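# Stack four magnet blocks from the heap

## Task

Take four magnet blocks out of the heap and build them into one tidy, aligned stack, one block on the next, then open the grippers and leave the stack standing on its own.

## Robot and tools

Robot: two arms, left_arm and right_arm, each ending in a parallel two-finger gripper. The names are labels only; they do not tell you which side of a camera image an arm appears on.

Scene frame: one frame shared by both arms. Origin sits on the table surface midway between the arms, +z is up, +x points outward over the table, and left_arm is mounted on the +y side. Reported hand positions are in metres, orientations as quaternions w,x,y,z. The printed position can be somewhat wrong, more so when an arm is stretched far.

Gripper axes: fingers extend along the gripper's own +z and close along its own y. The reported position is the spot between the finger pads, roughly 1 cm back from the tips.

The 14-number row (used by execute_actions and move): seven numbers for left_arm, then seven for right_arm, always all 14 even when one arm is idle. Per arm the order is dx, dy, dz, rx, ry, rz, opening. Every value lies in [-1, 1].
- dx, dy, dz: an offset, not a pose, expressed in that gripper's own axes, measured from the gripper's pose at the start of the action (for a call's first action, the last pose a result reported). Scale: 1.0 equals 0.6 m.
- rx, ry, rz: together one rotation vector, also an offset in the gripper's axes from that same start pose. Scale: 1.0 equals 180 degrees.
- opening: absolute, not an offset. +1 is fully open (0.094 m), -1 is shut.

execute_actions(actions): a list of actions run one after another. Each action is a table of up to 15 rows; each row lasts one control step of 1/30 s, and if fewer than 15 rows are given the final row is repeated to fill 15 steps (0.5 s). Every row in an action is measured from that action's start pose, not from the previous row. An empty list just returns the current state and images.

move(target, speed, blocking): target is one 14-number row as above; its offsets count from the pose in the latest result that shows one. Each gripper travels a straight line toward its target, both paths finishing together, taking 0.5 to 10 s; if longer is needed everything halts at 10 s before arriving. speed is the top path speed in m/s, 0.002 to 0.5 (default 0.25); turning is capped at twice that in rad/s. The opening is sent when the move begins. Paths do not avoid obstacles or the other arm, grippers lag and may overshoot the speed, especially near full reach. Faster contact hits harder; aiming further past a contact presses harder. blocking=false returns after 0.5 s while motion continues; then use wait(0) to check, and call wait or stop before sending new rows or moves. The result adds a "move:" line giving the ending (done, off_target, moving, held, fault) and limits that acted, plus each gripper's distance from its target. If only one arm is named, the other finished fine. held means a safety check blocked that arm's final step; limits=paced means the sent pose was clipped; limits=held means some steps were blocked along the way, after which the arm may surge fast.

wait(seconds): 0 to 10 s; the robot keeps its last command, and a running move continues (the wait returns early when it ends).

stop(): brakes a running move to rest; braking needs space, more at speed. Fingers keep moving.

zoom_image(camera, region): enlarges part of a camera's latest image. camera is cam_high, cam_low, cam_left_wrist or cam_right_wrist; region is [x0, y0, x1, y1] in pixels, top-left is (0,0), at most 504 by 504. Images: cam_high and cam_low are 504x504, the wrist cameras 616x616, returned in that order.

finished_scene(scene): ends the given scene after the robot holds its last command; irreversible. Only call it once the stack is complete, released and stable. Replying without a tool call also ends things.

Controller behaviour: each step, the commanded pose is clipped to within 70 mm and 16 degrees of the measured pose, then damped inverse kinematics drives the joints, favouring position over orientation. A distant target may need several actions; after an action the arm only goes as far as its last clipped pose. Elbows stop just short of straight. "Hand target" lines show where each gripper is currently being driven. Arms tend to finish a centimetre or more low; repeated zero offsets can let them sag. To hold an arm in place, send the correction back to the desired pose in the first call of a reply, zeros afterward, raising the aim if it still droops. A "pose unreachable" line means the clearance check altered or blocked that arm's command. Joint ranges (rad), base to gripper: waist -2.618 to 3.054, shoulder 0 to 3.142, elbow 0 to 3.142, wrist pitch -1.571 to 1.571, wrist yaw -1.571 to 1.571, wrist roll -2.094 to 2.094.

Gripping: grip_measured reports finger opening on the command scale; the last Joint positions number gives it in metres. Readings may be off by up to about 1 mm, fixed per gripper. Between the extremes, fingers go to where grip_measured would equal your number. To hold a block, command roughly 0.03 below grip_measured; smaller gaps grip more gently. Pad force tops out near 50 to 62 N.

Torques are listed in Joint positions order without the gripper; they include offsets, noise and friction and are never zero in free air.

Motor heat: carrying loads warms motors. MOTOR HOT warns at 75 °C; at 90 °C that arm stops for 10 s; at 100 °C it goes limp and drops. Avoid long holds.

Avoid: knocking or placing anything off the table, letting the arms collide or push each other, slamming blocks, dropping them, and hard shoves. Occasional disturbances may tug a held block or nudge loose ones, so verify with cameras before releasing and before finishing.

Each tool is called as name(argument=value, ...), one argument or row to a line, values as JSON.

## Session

execute_actions(
  actions=[],
)

Scene clock: 0.00 s.
left_arm: end_effector_position=(+0.4882, +0.0137, +0.3631) grip_measured=+1.000 end_effector_quat_wxyz=(+0.646, +0.631, +0.276, +0.330) | right_arm: end_effector_position=(+0.4803, -0.2115, +0.2944) grip_measured=+1.000 end_effector_quat_wxyz=(+0.204, -0.573, +0.650, -0.455)
Joint positions: left_arm=[-0.323  1.56   1.19   0.425  0.324  1.613  0.094] | right_arm=[ 0.224  1.741  1.702 -0.661  0.677 -1.387  0.094]
Joint velocities: left_arm=[ 0.017 -0.017  0.012 -0.081  0.007 -0.007  0.   ] | right_arm=[-0.002  0.007  0.012  0.022 -0.007 -0.037  0.   ]
Joint torques (N m, as the arm reports them, + toward a larger angle): no reading
Hand target (left_arm): +0.488, +0.014, +0.361; +0.644, +0.633, +0.281, +0.326
Hand target (right_arm): +0.479, -0.212, +0.296; +0.203, -0.572, +0.651, -0.455

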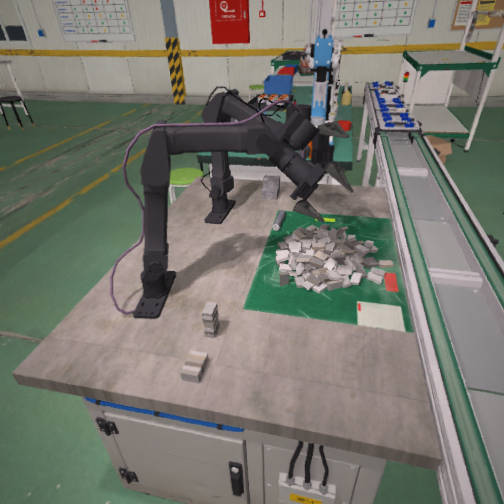

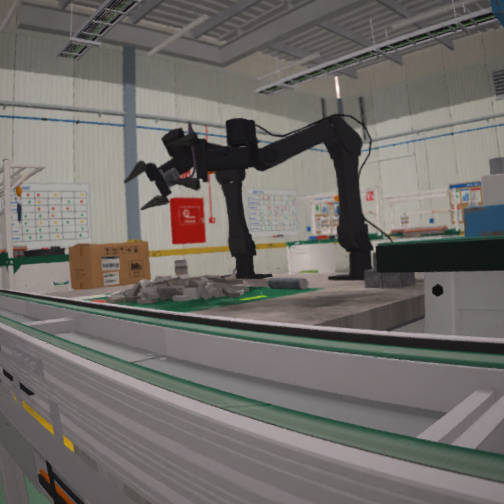

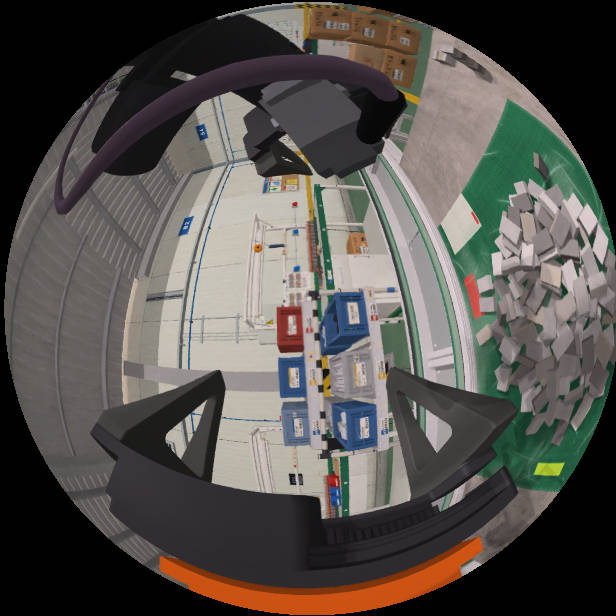

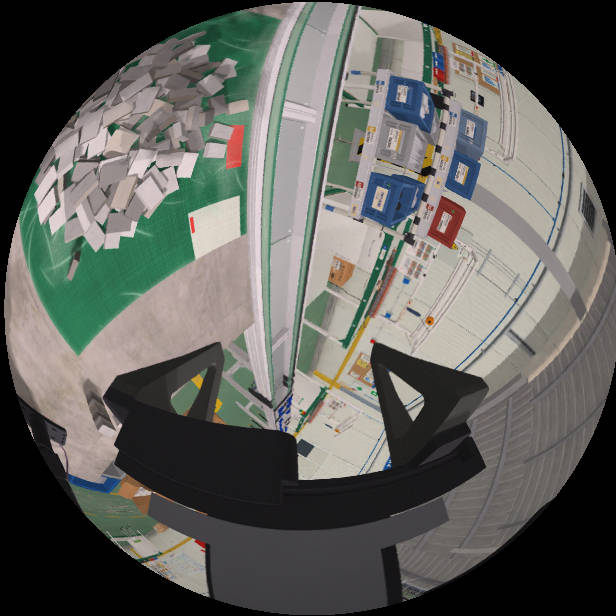

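move(
  target=[0.49,-0.012,-0.345,0.0124,0.206,0.0106,1,-0.067,0.291,-0.069,-0.329,0.147,0.414,-0.1],
  speed=0.35,
)

zoom_image(
  camera="cam_right_wrist",
  region=[60,60,440,400],
)

Scene clock: 6.57 s.
left_arm: end_effector_position=(+0.5126, +0.3675, +0.3658) grip_measured=+1.000 end_effector_quat_wxyz=(+0.501, +0.513, +0.456, +0.528) | right_arm: end_effector_position=(+0.3626, -0.1710, +0.1596) grip_measured=-0.098 end_effector_quat_wxyz=(-0.002, -0.012, +1.000, -0.010)
Joint positions: left_arm=[0.44  1.52  1.156 0.428 0.435 1.629 0.094] | right_arm=[ 0.153  2.019  1.984 -1.545  0.017  0.289  0.042]
Joint velocities: left_arm=[-0.002 -0.017  0.002  0.022  0.051 -0.051  0.   ] | right_arm=[ 0.012 -0.012  0.002 -0.022 -0.022  0.022 -0.   ]
Joint torques (N m, as the arm reports them, + toward a larger angle): left_arm=[ 0.24 -7.25 11.7   2.09  0.07  0.04] | right_arm=[ -0.67 -10.54   3.76   0.68  -0.15   0.1 ]
Hand target (left_arm): +0.516, +0.370, +0.369; +0.500, +0.515, +0.454, +0.527
Hand target (right_arm): +0.360, -0.173, +0.160; -0.000, -0.002, +1.000, -0.003
Off the commanded pose (left_arm): 0.006 m, 2 deg.
Off the commanded pose (right_arm): 0.003 m, 2 deg.
move: done

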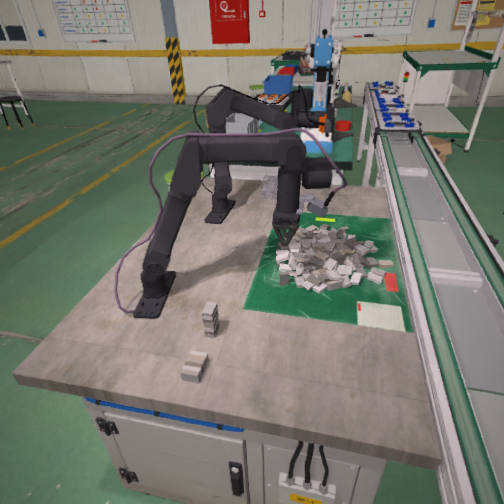

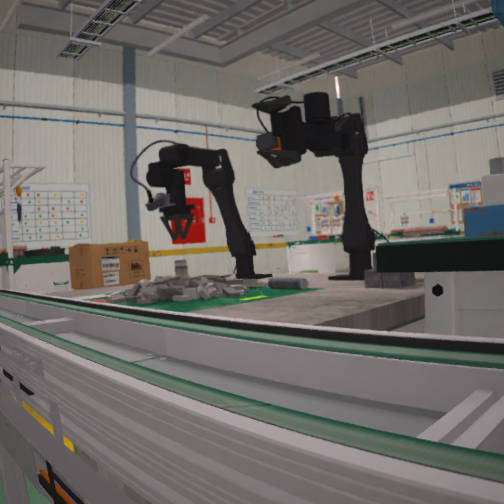

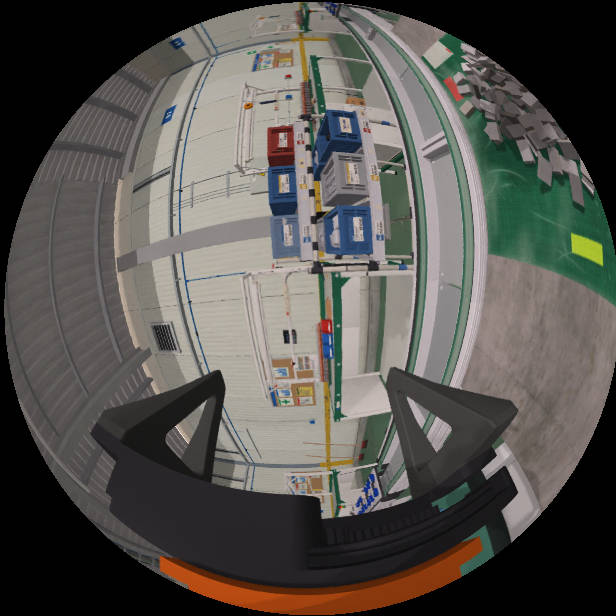

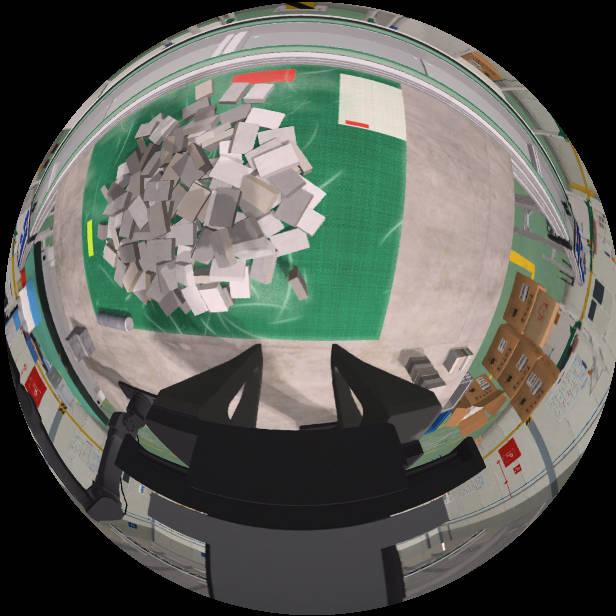

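Region (60, 60, 440, 400) of cam_right_wrist's 616x616 image, scaled by 1.326, with more detail than that image has; it fills the top 451 rows of this view, and the rest is white.

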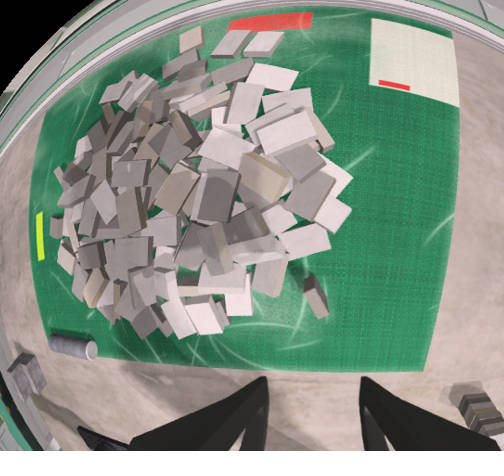

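zoom_image(
  camera="cam_right_wrist",
  region=[170,150,350,330],
)

Region (170, 150, 350, 330) of cam_right_wrist's 616x616 image, scaled by 2.800, with more detail than that image has.

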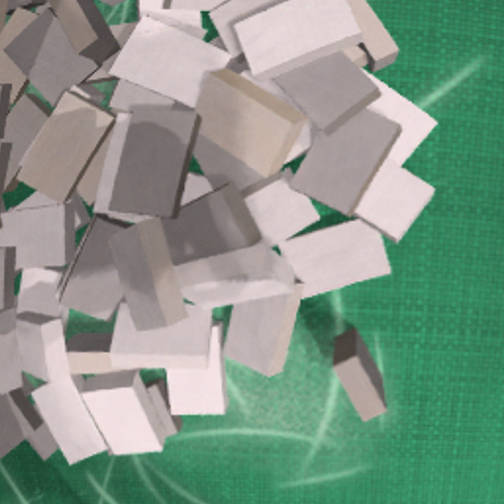

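move(
  target=[0,0,0,0,0,0,1,-0.068,0.012,0.17,-0.0063,0.003,0.415,-0.1],
  speed=0.35,
)

zoom_image(
  camera="cam_right_wrist",
  region=[170,200,430,430],
)

Scene clock: 13.20 s.
left_arm: end_effector_position=(+0.5125, +0.3675, +0.3673) grip_measured=+1.000 end_effector_quat_wxyz=(+0.501, +0.512, +0.454, +0.530) | right_arm: end_effector_position=(+0.4064, -0.1600, +0.0675) grip_measured=-0.098 end_effector_quat_wxyz=(+0.011, +0.589, +0.808, +0.010)
Joint positions: left_arm=[0.44  1.52  1.156 0.435 0.435 1.629 0.094] | right_arm=[ 0.141  2.156  1.825 -1.211  0.006  1.56   0.042]
Joint velocities: left_arm=[ 0.002  0.012 -0.002  0.037  0.022  0.051  0.   ] | right_arm=[ 0.007 -0.007 -0.002 -0.037  0.037 -0.007  0.   ]
Joint torques (N m, as the arm reports them, + toward a larger angle): left_arm=[-0.01 -8.53  8.98  2.2  -0.01  0.  ] | right_arm=[-0.88 -9.66  3.96  0.69 -0.12  0.11]
Hand target (left_arm): +0.513, +0.368, +0.366; +0.501, +0.513, +0.456, +0.528
Hand target (right_arm): +0.402, -0.164, +0.057; -0.000, +0.597, +0.802, +0.000
Off the commanded pose (left_arm): 0.002 m, 0 deg.
Off the commanded pose (right_arm): 0.012 m, 2 deg.
move: off_target (right_arm)

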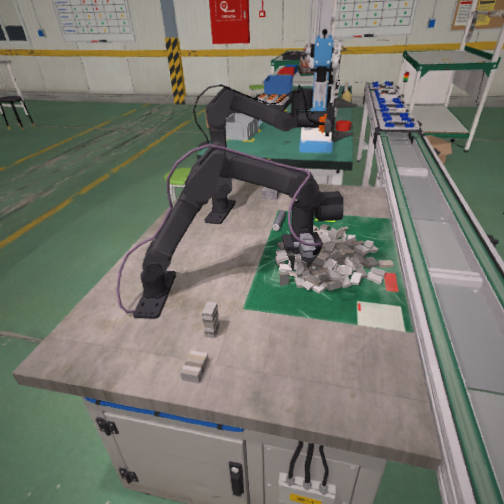

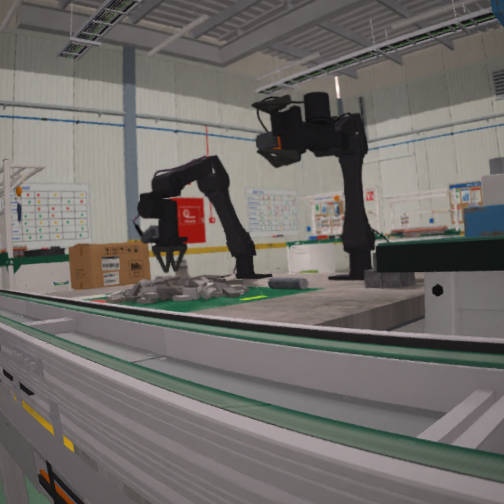

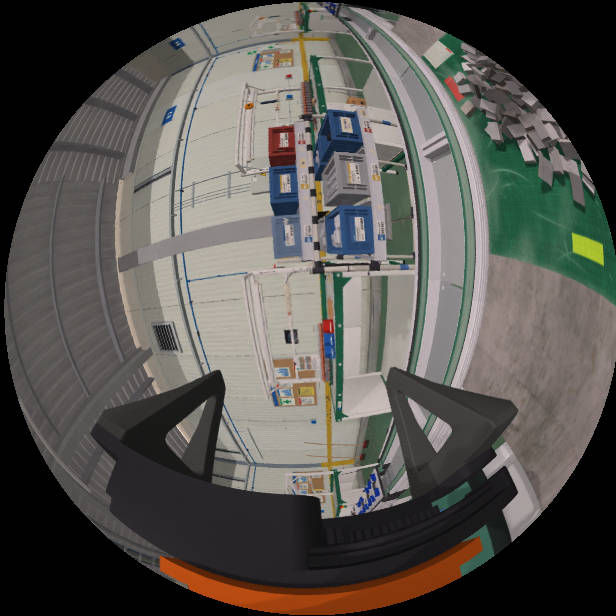

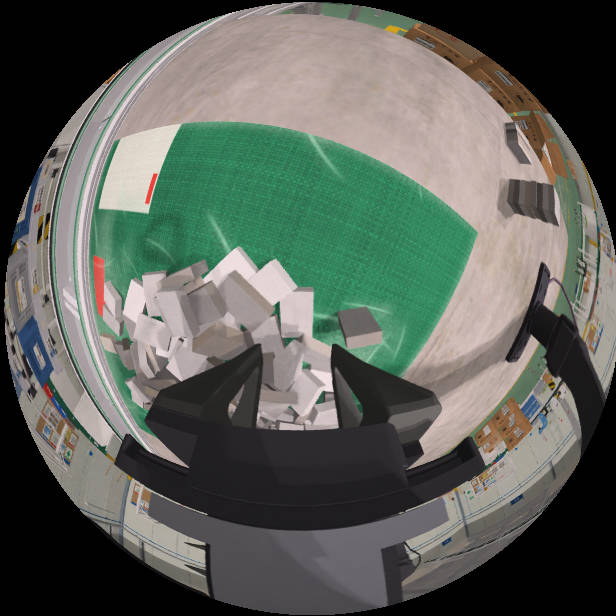

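Region (170, 200, 430, 430) of cam_right_wrist's 616x616 image, scaled by 1.938, with more detail than that image has; it fills the top 446 rows of this view, and the rest is white.

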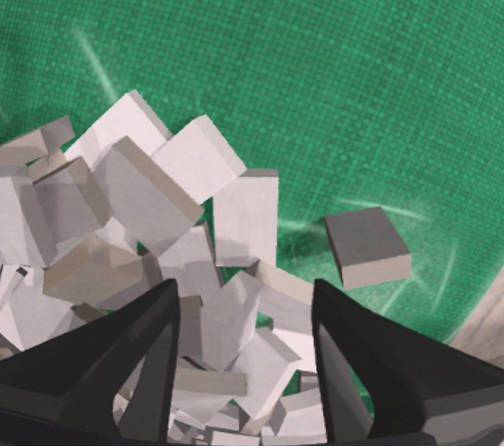

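zoom_image(
  camera="cam_right_wrist",
  region=[200,240,340,360],
)

Region (200, 240, 340, 360) of cam_right_wrist's 616x616 image, scaled by 3.600, with more detail than that image has; it fills the top 432 rows of this view, and the rest is white.

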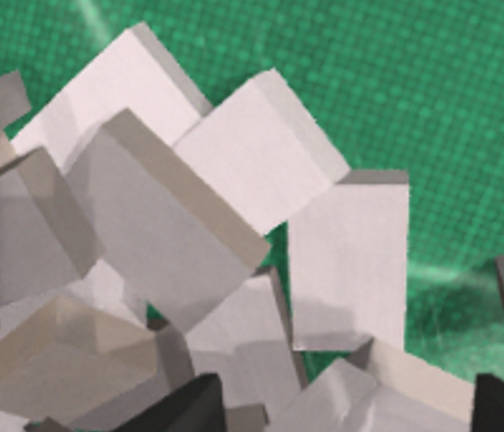

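move(
  target=[0,0,0,0,0,0,1,-0.032,0.063,0.02,0.009,0.002,-0.222,-0.1],
  speed=0.35,
)

zoom_image(
  camera="cam_right_wrist",
  region=[200,220,400,400],
)

Scene clock: 21.57 s.
left_arm: end_effector_position=(+0.5124, +0.3675, +0.3688) grip_measured=+1.000 end_effector_quat_wxyz=(+0.502, +0.511, +0.451, +0.532) | right_arm: end_effector_position=(+0.4450, -0.1626, +0.0556) grip_measured=-0.098 end_effector_quat_wxyz=(+0.004, +0.278, +0.960, -0.001)
Joint positions: left_arm=[0.44  1.52  1.156 0.441 0.435 1.629 0.094] | right_arm=[ 0.111  2.359  2.115 -1.323  0.006  0.835  0.042]
Joint velocities: left_arm=[0.007 0.002 0.007 0.022 0.007 0.066 0.   ] | right_arm=[ 0.012 -0.007  0.007 -0.081 -0.037 -0.066 -0.001]
Joint torques (N m, as the arm reports them, + toward a larger angle): left_arm=[-0.02 -8.53  8.99  2.2  -0.01  0.  ] | right_arm=[ -0.73 -10.42   7.81   0.42   0.02  -0.11]
Hand target (left_arm): +0.512, +0.368, +0.367; +0.501, +0.512, +0.454, +0.530
Hand target (right_arm): +0.449, -0.167, +0.056; +0.004, +0.277, +0.961, -0.004
Off the commanded pose (left_arm): 0.002 m, 0 deg.
Off the commanded pose (right_arm): 0.006 m, 0 deg.
move: done

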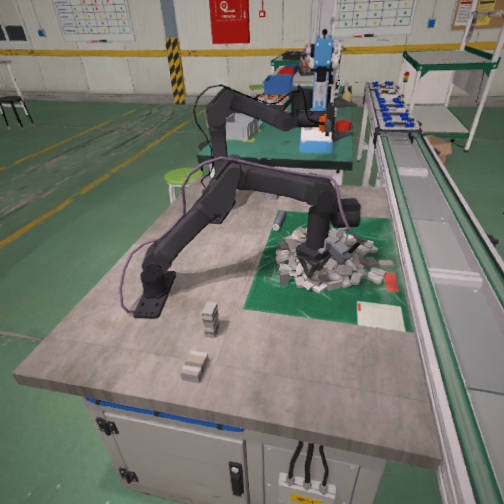

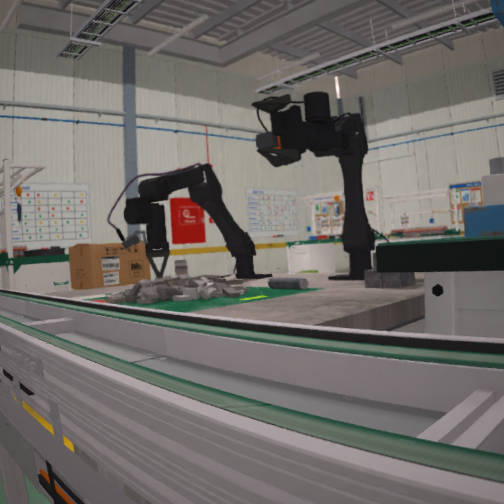

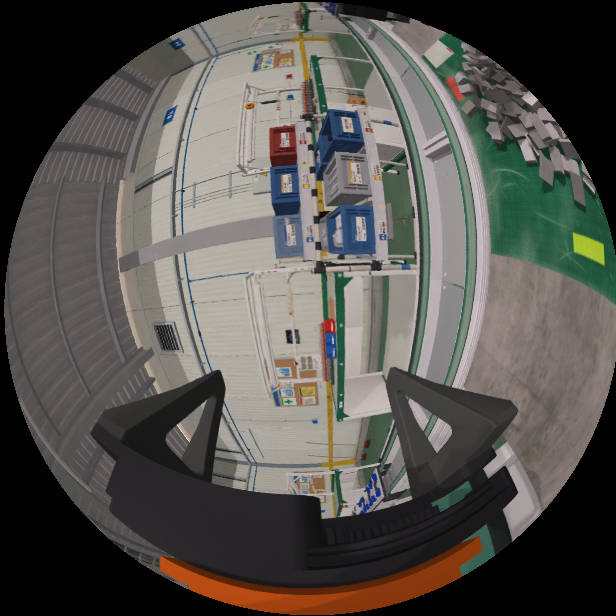

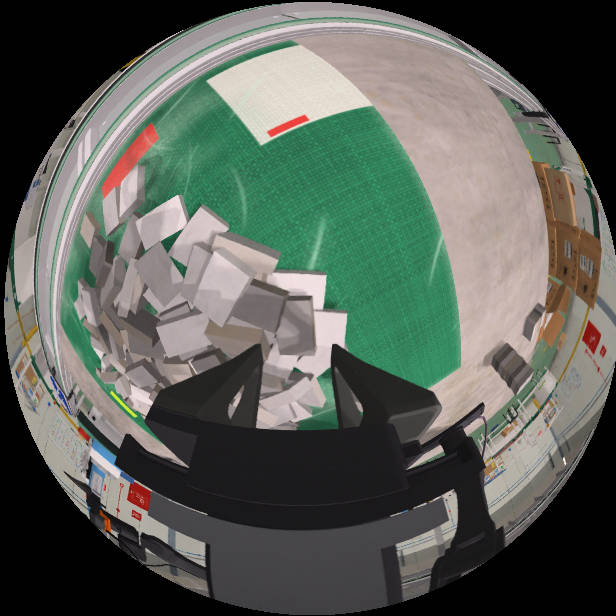

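Region (200, 220, 400, 400) of cam_right_wrist's 616x616 image, scaled by 2.520, with more detail than that image has; it fills the top 454 rows of this view, and the rest is white.

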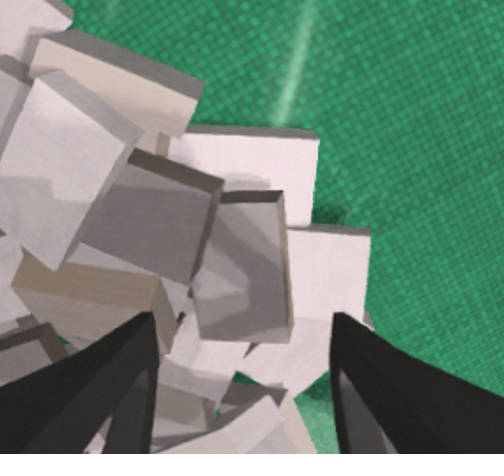

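move(
  target=[0,0,0,0,0,0,1,0.133,-0.007,-0.03,0,-0.002,-0.1,-0.1],
  speed=0.25,
)

zoom_image(
  camera="cam_right_wrist",
  region=[150,200,410,420],
)

Scene clock: 28.17 s.
left_arm: end_effector_position=(+0.5123, +0.3674, +0.3703) grip_measured=+1.000 end_effector_quat_wxyz=(+0.503, +0.510, +0.449, +0.534) | right_arm: end_effector_position=(+0.3775, -0.1227, +0.0729) grip_measured=-0.098 end_effector_quat_wxyz=(+0.002, +0.132, +0.991, -0.002)
Joint positions: left_arm=[0.44  1.52  1.156 0.448 0.435 1.629 0.094] | right_arm=[ 0.249  2.122  1.794 -1.241  0.006  0.673  0.042]
Joint velocities: left_arm=[-0.007 -0.012  0.002  0.037  0.051 -0.007  0.   ] | right_arm=[-0.007 -0.012 -0.012  0.007 -0.022 -0.066 -0.   ]
Joint torques (N m, as the arm reports them, + toward a larger angle): left_arm=[-0.01 -8.52  8.98  2.2  -0.02 -0.01] | right_arm=[  0.14 -11.24   3.97   0.67   0.    -0.05]
Hand target (left_arm): +0.512, +0.367, +0.369; +0.502, +0.511, +0.451, +0.532
Hand target (right_arm): +0.375, -0.124, +0.074; +0.006, +0.125, +0.992, -0.002
Off the commanded pose (left_arm): 0.002 m, 0 deg.
Off the commanded pose (right_arm): 0.002 m, 1 deg.
move: done

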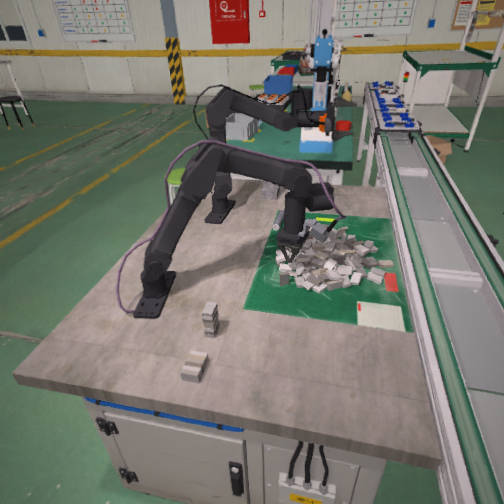

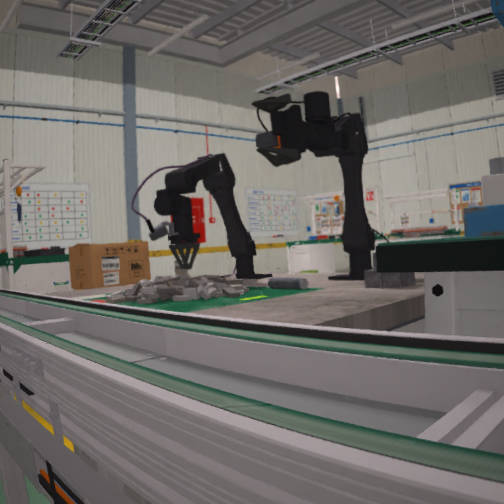

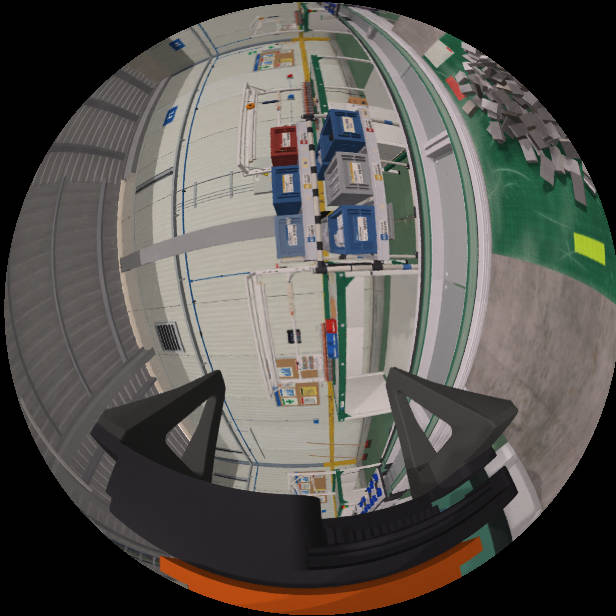

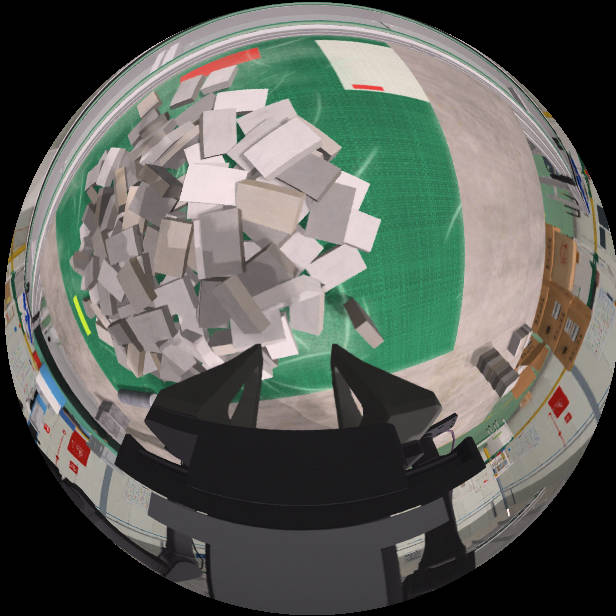

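Region (150, 200, 410, 420) of cam_right_wrist's 616x616 image, scaled by 1.938, with more detail than that image has; it fills the top 426 rows of this view, and the rest is white.

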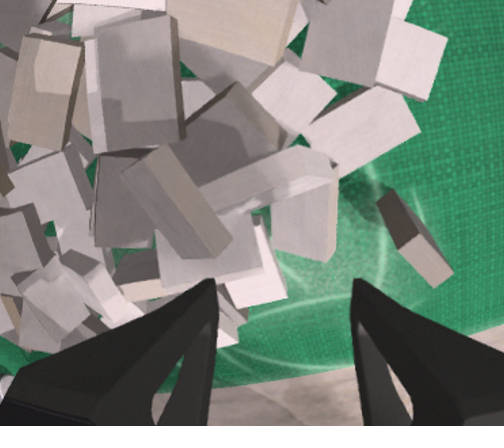

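move(
  target=[0,0,0,0,0,0,1,-0.11,0.082,0.0,0,0,-0.03,-0.1],
  speed=0.25,
)

zoom_image(
  camera="cam_right_wrist",
  region=[170,200,430,420],
)

Scene clock: 34.87 s.
left_arm: end_effector_position=(+0.5122, +0.3674, +0.3717) grip_measured=+1.000 end_effector_quat_wxyz=(+0.503, +0.509, +0.447, +0.536) | right_arm: end_effector_position=(+0.4520, -0.0905, +0.0719) grip_measured=-0.098 end_effector_quat_wxyz=(+0.009, +0.087, +0.996, +0.001)
Joint positions: left_arm=[0.44  1.52  1.156 0.454 0.435 1.629 0.094] | right_arm=[ 0.249  2.566  2.559 -1.546  0.006  0.583  0.042]
Joint velocities: left_arm=[-0.007  0.007 -0.012 -0.007 -0.022 -0.007  0.   ] | right_arm=[-0.012 -0.017 -0.012 -0.007  0.037 -0.066 -0.001]
Joint torques (N m, as the arm reports them, + toward a larger angle): left_arm=[-0.02 -8.52  8.98  2.19 -0.02  0.  ] | right_arm=[ -0.59 -11.56   7.48   0.44  -0.03  -0.08]
Hand target (left_arm): +0.512, +0.367, +0.370; +0.503, +0.510, +0.449, +0.534
Hand target (right_arm): +0.454, -0.092, +0.072; +0.009, +0.085, +0.996, +0.001
Off the commanded pose (left_arm): 0.001 m, 0 deg.
Off the commanded pose (right_arm): 0.003 m, 1 deg.
joint sent to its limit (right arm) — the command would take joint 4 (wrist pitch) past its lower limit, so that joint was sent only as far as its limit.
move: done

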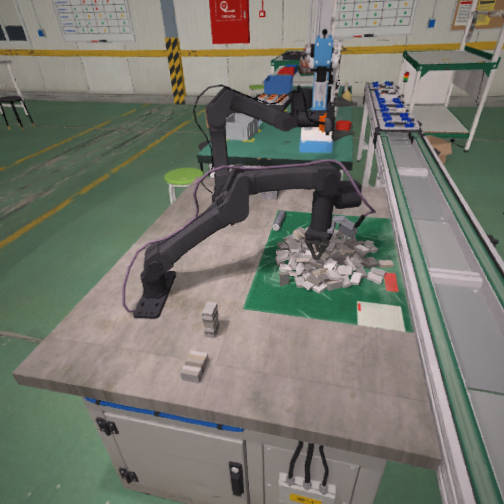

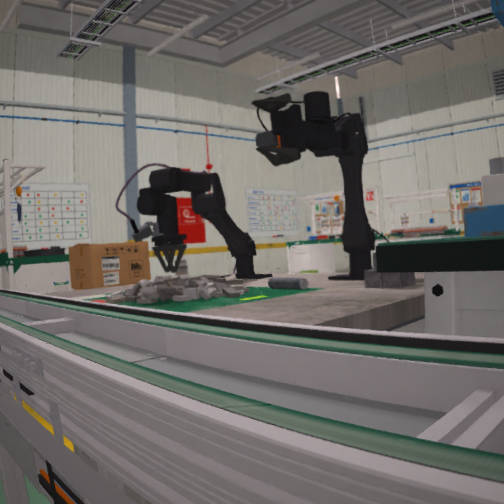

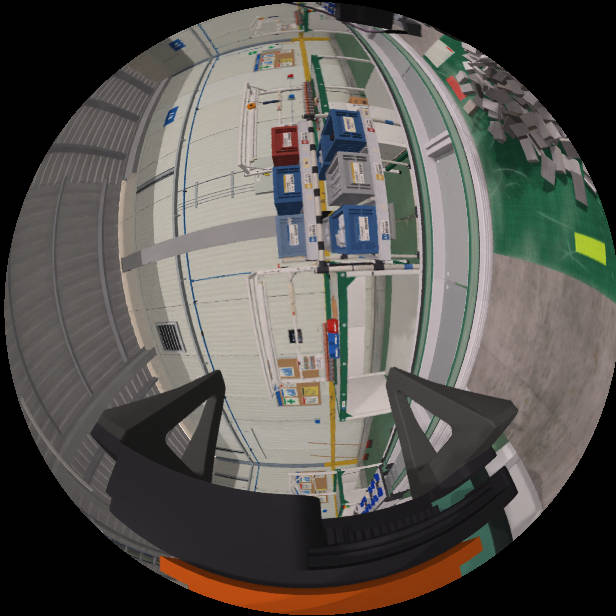

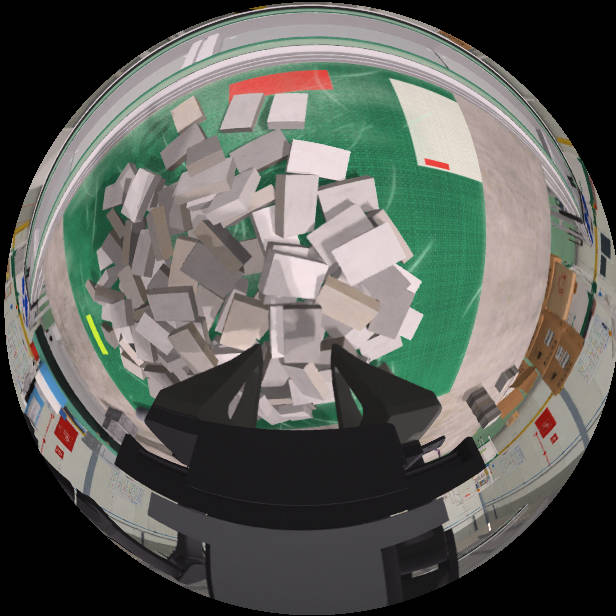

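Region (170, 200, 430, 420) of cam_right_wrist's 616x616 image, scaled by 1.938, with more detail than that image has; it fills the top 426 rows of this view, and the rest is white.

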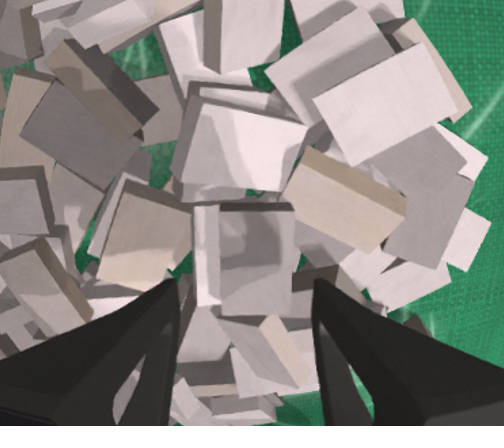

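move(
  target=[0,0,0,0,0,0,1,0.005,-0.009,0.045,0,0.006,0,-0.15],
  speed=0.08,
)

zoom_image(
  camera="cam_right_wrist",
  region=[190,250,410,430],
)

Scene clock: 38.00 s.
left_arm: end_effector_position=(+0.5120, +0.3673, +0.3732) grip_measured=+1.000 end_effector_quat_wxyz=(+0.504, +0.509, +0.445, +0.538) | right_arm: end_effector_position=(+0.4462, -0.0924, +0.0454) grip_measured=-0.148 end_effector_quat_wxyz=(-0.004, +0.087, +0.996, -0.003)
Joint positions: left_arm=[0.44  1.52  1.156 0.46  0.435 1.629 0.094] | right_arm=[ 0.249  2.533  2.39  -1.438  0.001  0.582  0.04 ]
Joint velocities: left_arm=[-0.007 -0.017  0.007 -0.081 -0.037 -0.022  0.   ] | right_arm=[-0.017 -0.012 -0.007  0.066  0.022  0.007 -0.001]
Joint torques (N m, as the arm reports them, + toward a larger angle): left_arm=[-0.02 -8.52  8.97  2.19 -0.02  0.  ] | right_arm=[ -0.84 -13.4    3.72   0.74  -0.07  -0.03]
Hand target (left_arm): +0.512, +0.367, +0.372; +0.503, +0.509, +0.447, +0.536
Hand target (right_arm): +0.448, -0.095, +0.045; -0.001, +0.087, +0.996, +0.002
Off the commanded pose (left_arm): 0.002 m, 0 deg.
Off the commanded pose (right_arm): 0.004 m, 1 deg.
move: done

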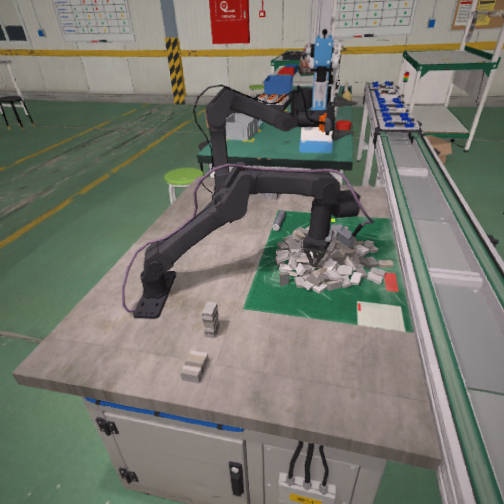

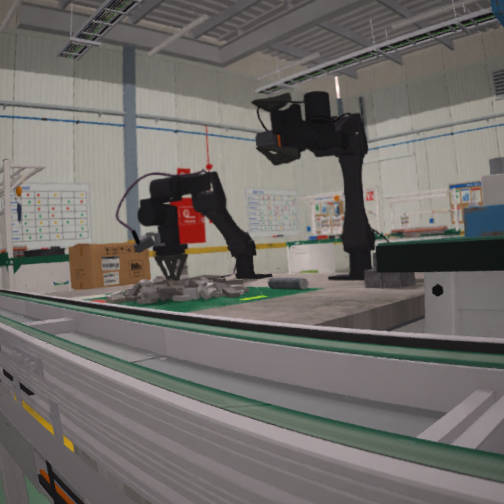

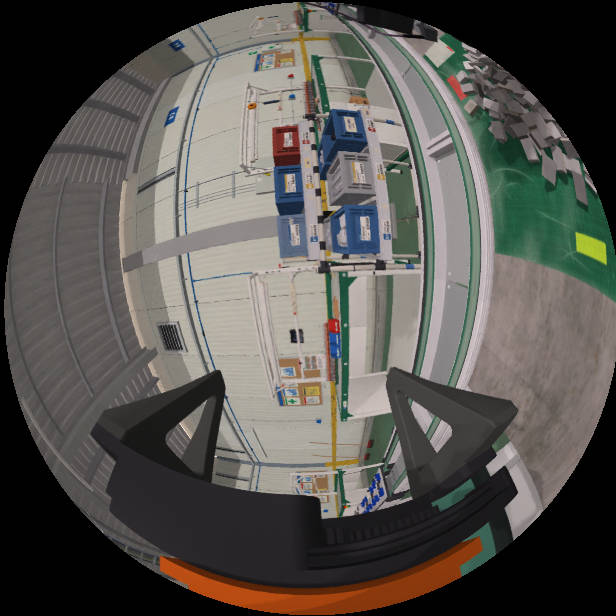

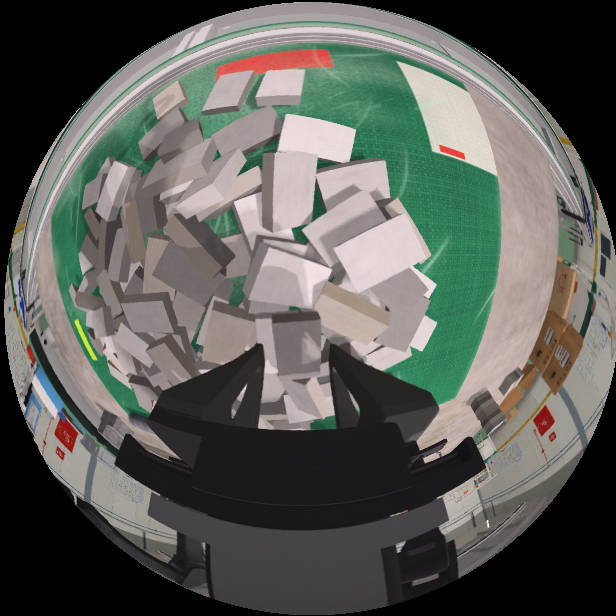

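Region (190, 250, 410, 430) of cam_right_wrist's 616x616 image, scaled by 2.291, with more detail than that image has; it fills the top 412 rows of this view, and the rest is white.

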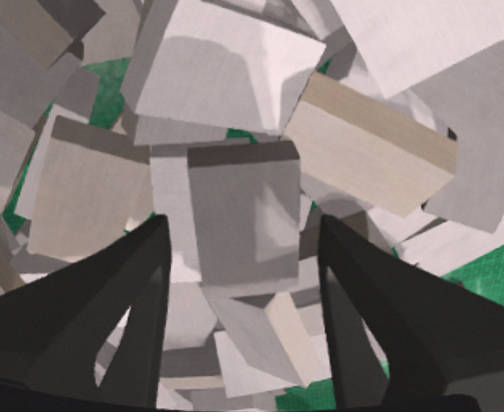

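execute_actions(
  actions=[
    [[0,0,0,0,0,0,1,0,0,0.004,0,0.001,0,-0.15],[0,0,0,0,0,0,1,0.001,0,0.008,0,0.002,0,-0.15],[0,0,0,0,0,0,1,0.001,0,0.012,0,0.003,0,-0.15],[0,0,0,0,0,0,1,0.002,0,0.016,0,0.004,0,-0.15],[0,0,0,0,0,0,1,0.002,0,0.02,0,0.005,0,-0.15],[0,0,0,0,0,0,1,0.003,0,0.024,0,0.006,0,-0.15]],
  ],
)

zoom_image(
  camera="cam_right_wrist",
  region=[190,250,410,430],
)

Scene clock: 41.30 s.
left_arm: end_effector_position=(+0.5119, +0.3673, +0.3746) grip_measured=+1.000 end_effector_quat_wxyz=(+0.505, +0.508, +0.443, +0.540) | right_arm: end_effector_position=(+0.4471, -0.0907, +0.0436) grip_measured=-0.148 end_effector_quat_wxyz=(-0.004, +0.087, +0.996, +0.001)
Joint positions: left_arm=[0.44  1.52  1.156 0.466 0.435 1.629 0.094] | right_arm=[ 0.249  2.533  2.383 -1.425 -0.005  0.582  0.04 ]
Joint velocities: left_arm=[-0.002 -0.007 -0.002  0.037 -0.037  0.037  0.   ] | right_arm=[ 0.012  0.017  0.002 -0.037 -0.037 -0.081  0.   ]
Joint torques (N m, as the arm reports them, + toward a larger angle): left_arm=[-0.01 -8.51  8.99  2.19 -0.02  0.  ] | right_arm=[ -0.19 -11.89   3.19   0.81  -0.08  -0.02]
Hand target (left_arm): +0.512, +0.367, +0.373; +0.504, +0.509, +0.445, +0.538
Hand target (right_arm): +0.444, -0.092, +0.031; -0.014, +0.087, +0.996, -0.003
Off the commanded pose (left_arm): 0.001 m, 0 deg.
Off the commanded pose (right_arm): 0.013 m, 1 deg.

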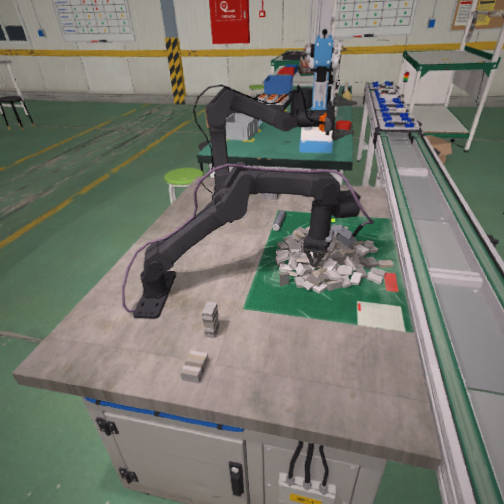

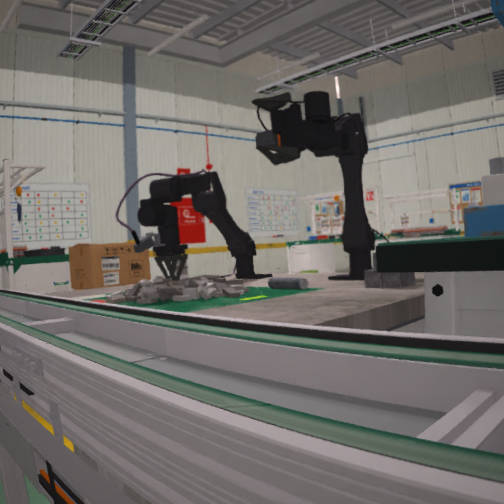

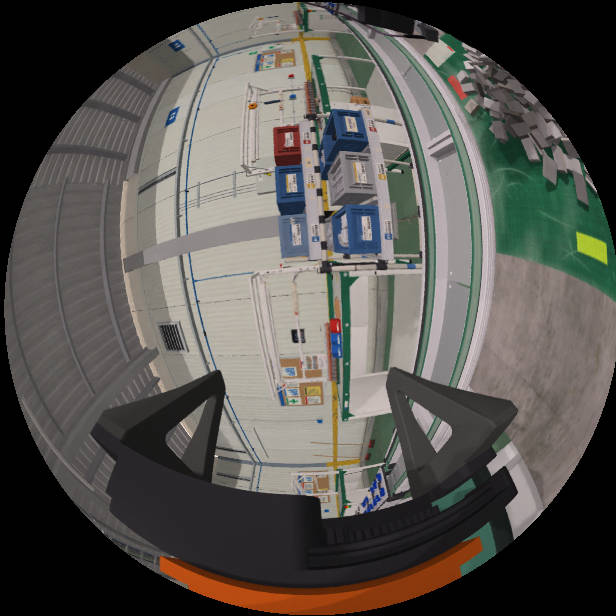

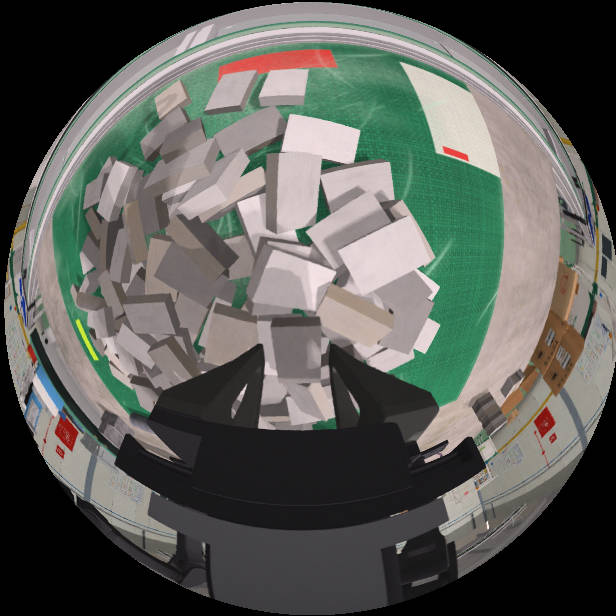

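Region (190, 250, 410, 430) of cam_right_wrist's 616x616 image, scaled by 2.291, with more detail than that image has; it fills the top 412 rows of this view, and the rest is white.

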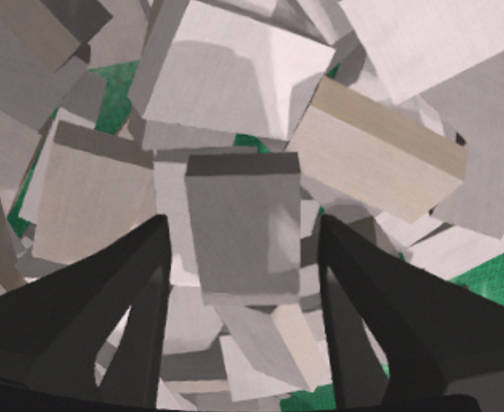

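execute_actions(
  actions=[
    [[0,0,0,0,0,0,1,0,0,0,0,0,0,-0.18],[0,0,0,0,0,0,1,0,0,0,0,0,0,-0.22],[0,0,0,0,0,0,1,0,0,0,0,0,0,-0.26],[0,0,0,0,0,0,1,0,0,0,0,0,0,-0.30],[0,0,0,0,0,0,1,0,0,0,0,0,0,-0.33],[0,0,0,0,0,0,1,0,0,0,0,0,0,-0.35],[0,0,0,0,0,0,1,0,0,0,0,0,0,-0.37]],
  ],
)

zoom_image(
  camera="cam_right_wrist",
  region=[190,250,410,430],
)

Scene clock: 44.07 s.
left_arm: end_effector_position=(+0.5118, +0.3672, +0.3760) grip_measured=+1.000 end_effector_quat_wxyz=(+0.505, +0.507, +0.441, +0.542) | right_arm: end_effector_position=(+0.4473, -0.0888, +0.0436) grip_measured=-0.367 end_effector_quat_wxyz=(-0.004, +0.087, +0.996, +0.006)
Joint positions: left_arm=[0.44  1.52  1.156 0.472 0.435 1.629 0.094] | right_arm=[ 0.249  2.533  2.383 -1.422 -0.015  0.582  0.03 ]
Joint velocities: left_arm=[-0.007 -0.012  0.002 -0.007 -0.051 -0.095  0.   ] | right_arm=[-0.012 -0.002  0.002  0.037  0.007 -0.022 -0.   ]
Joint torques (N m, as the arm reports them, + toward a larger angle): left_arm=[-0.02 -8.51  8.97  2.16 -0.02  0.  ] | right_arm=[  0.   -12.54   5.58   0.57   0.08   0.02]
Hand target (left_arm): +0.512, +0.367, +0.375; +0.505, +0.508, +0.443, +0.540
Hand target (right_arm): +0.447, -0.091, +0.044; -0.004, +0.087, +0.996, +0.001
Off the commanded pose (left_arm): 0.001 m, 0 deg.
Off the commanded pose (right_arm): 0.002 m, 1 deg.

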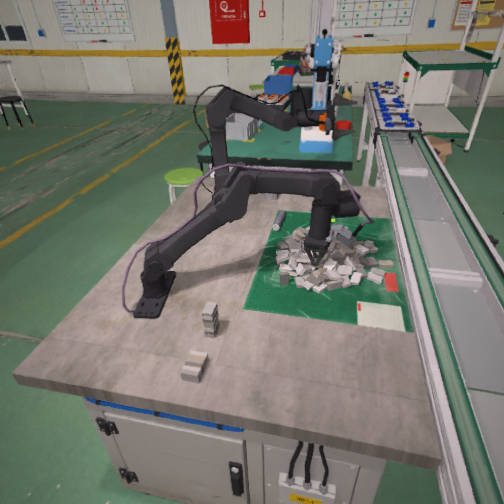

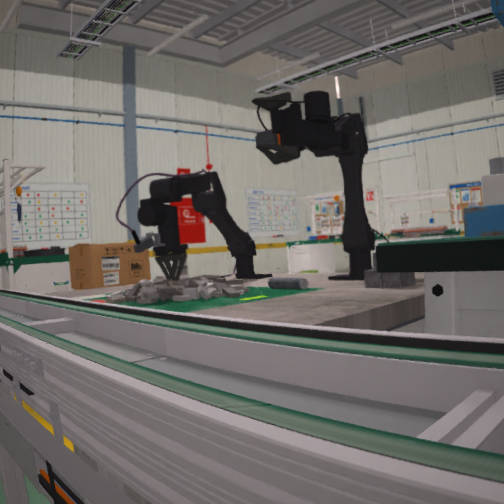

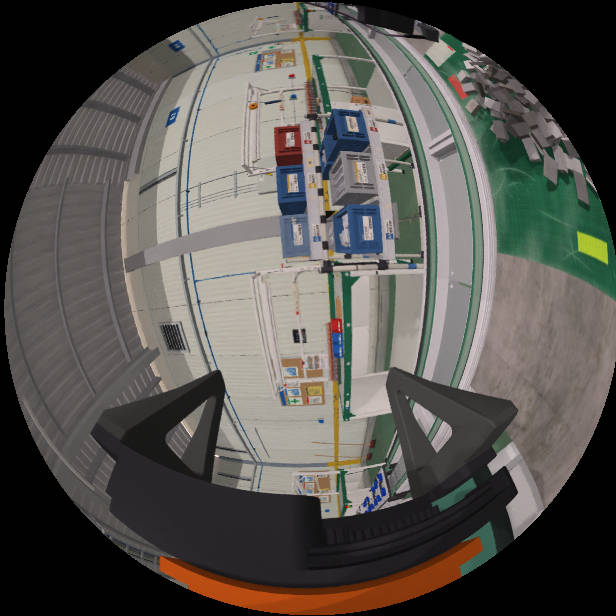

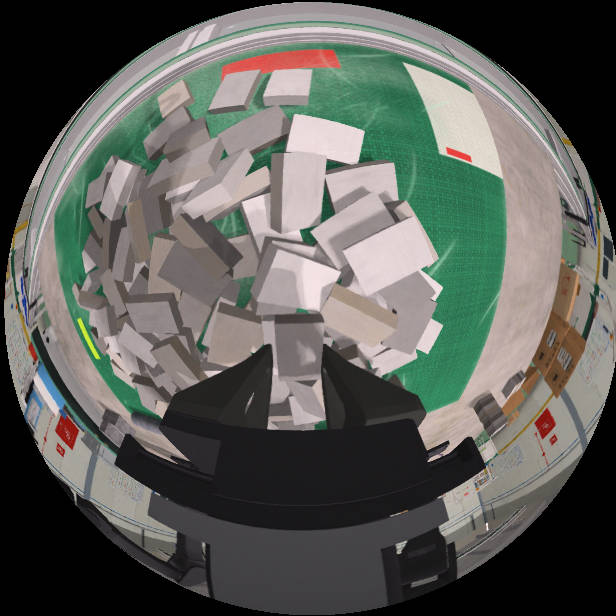

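Region (190, 250, 410, 430) of cam_right_wrist's 616x616 image, scaled by 2.291, with more detail than that image has; it fills the top 412 rows of this view, and the rest is white.

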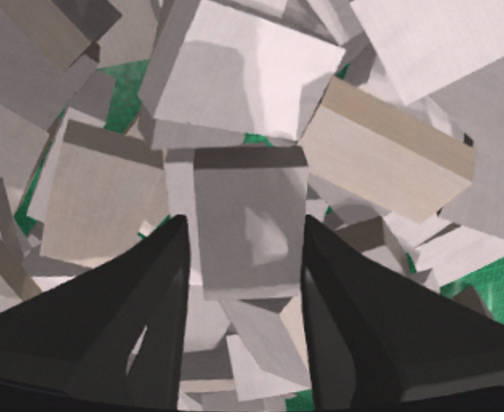

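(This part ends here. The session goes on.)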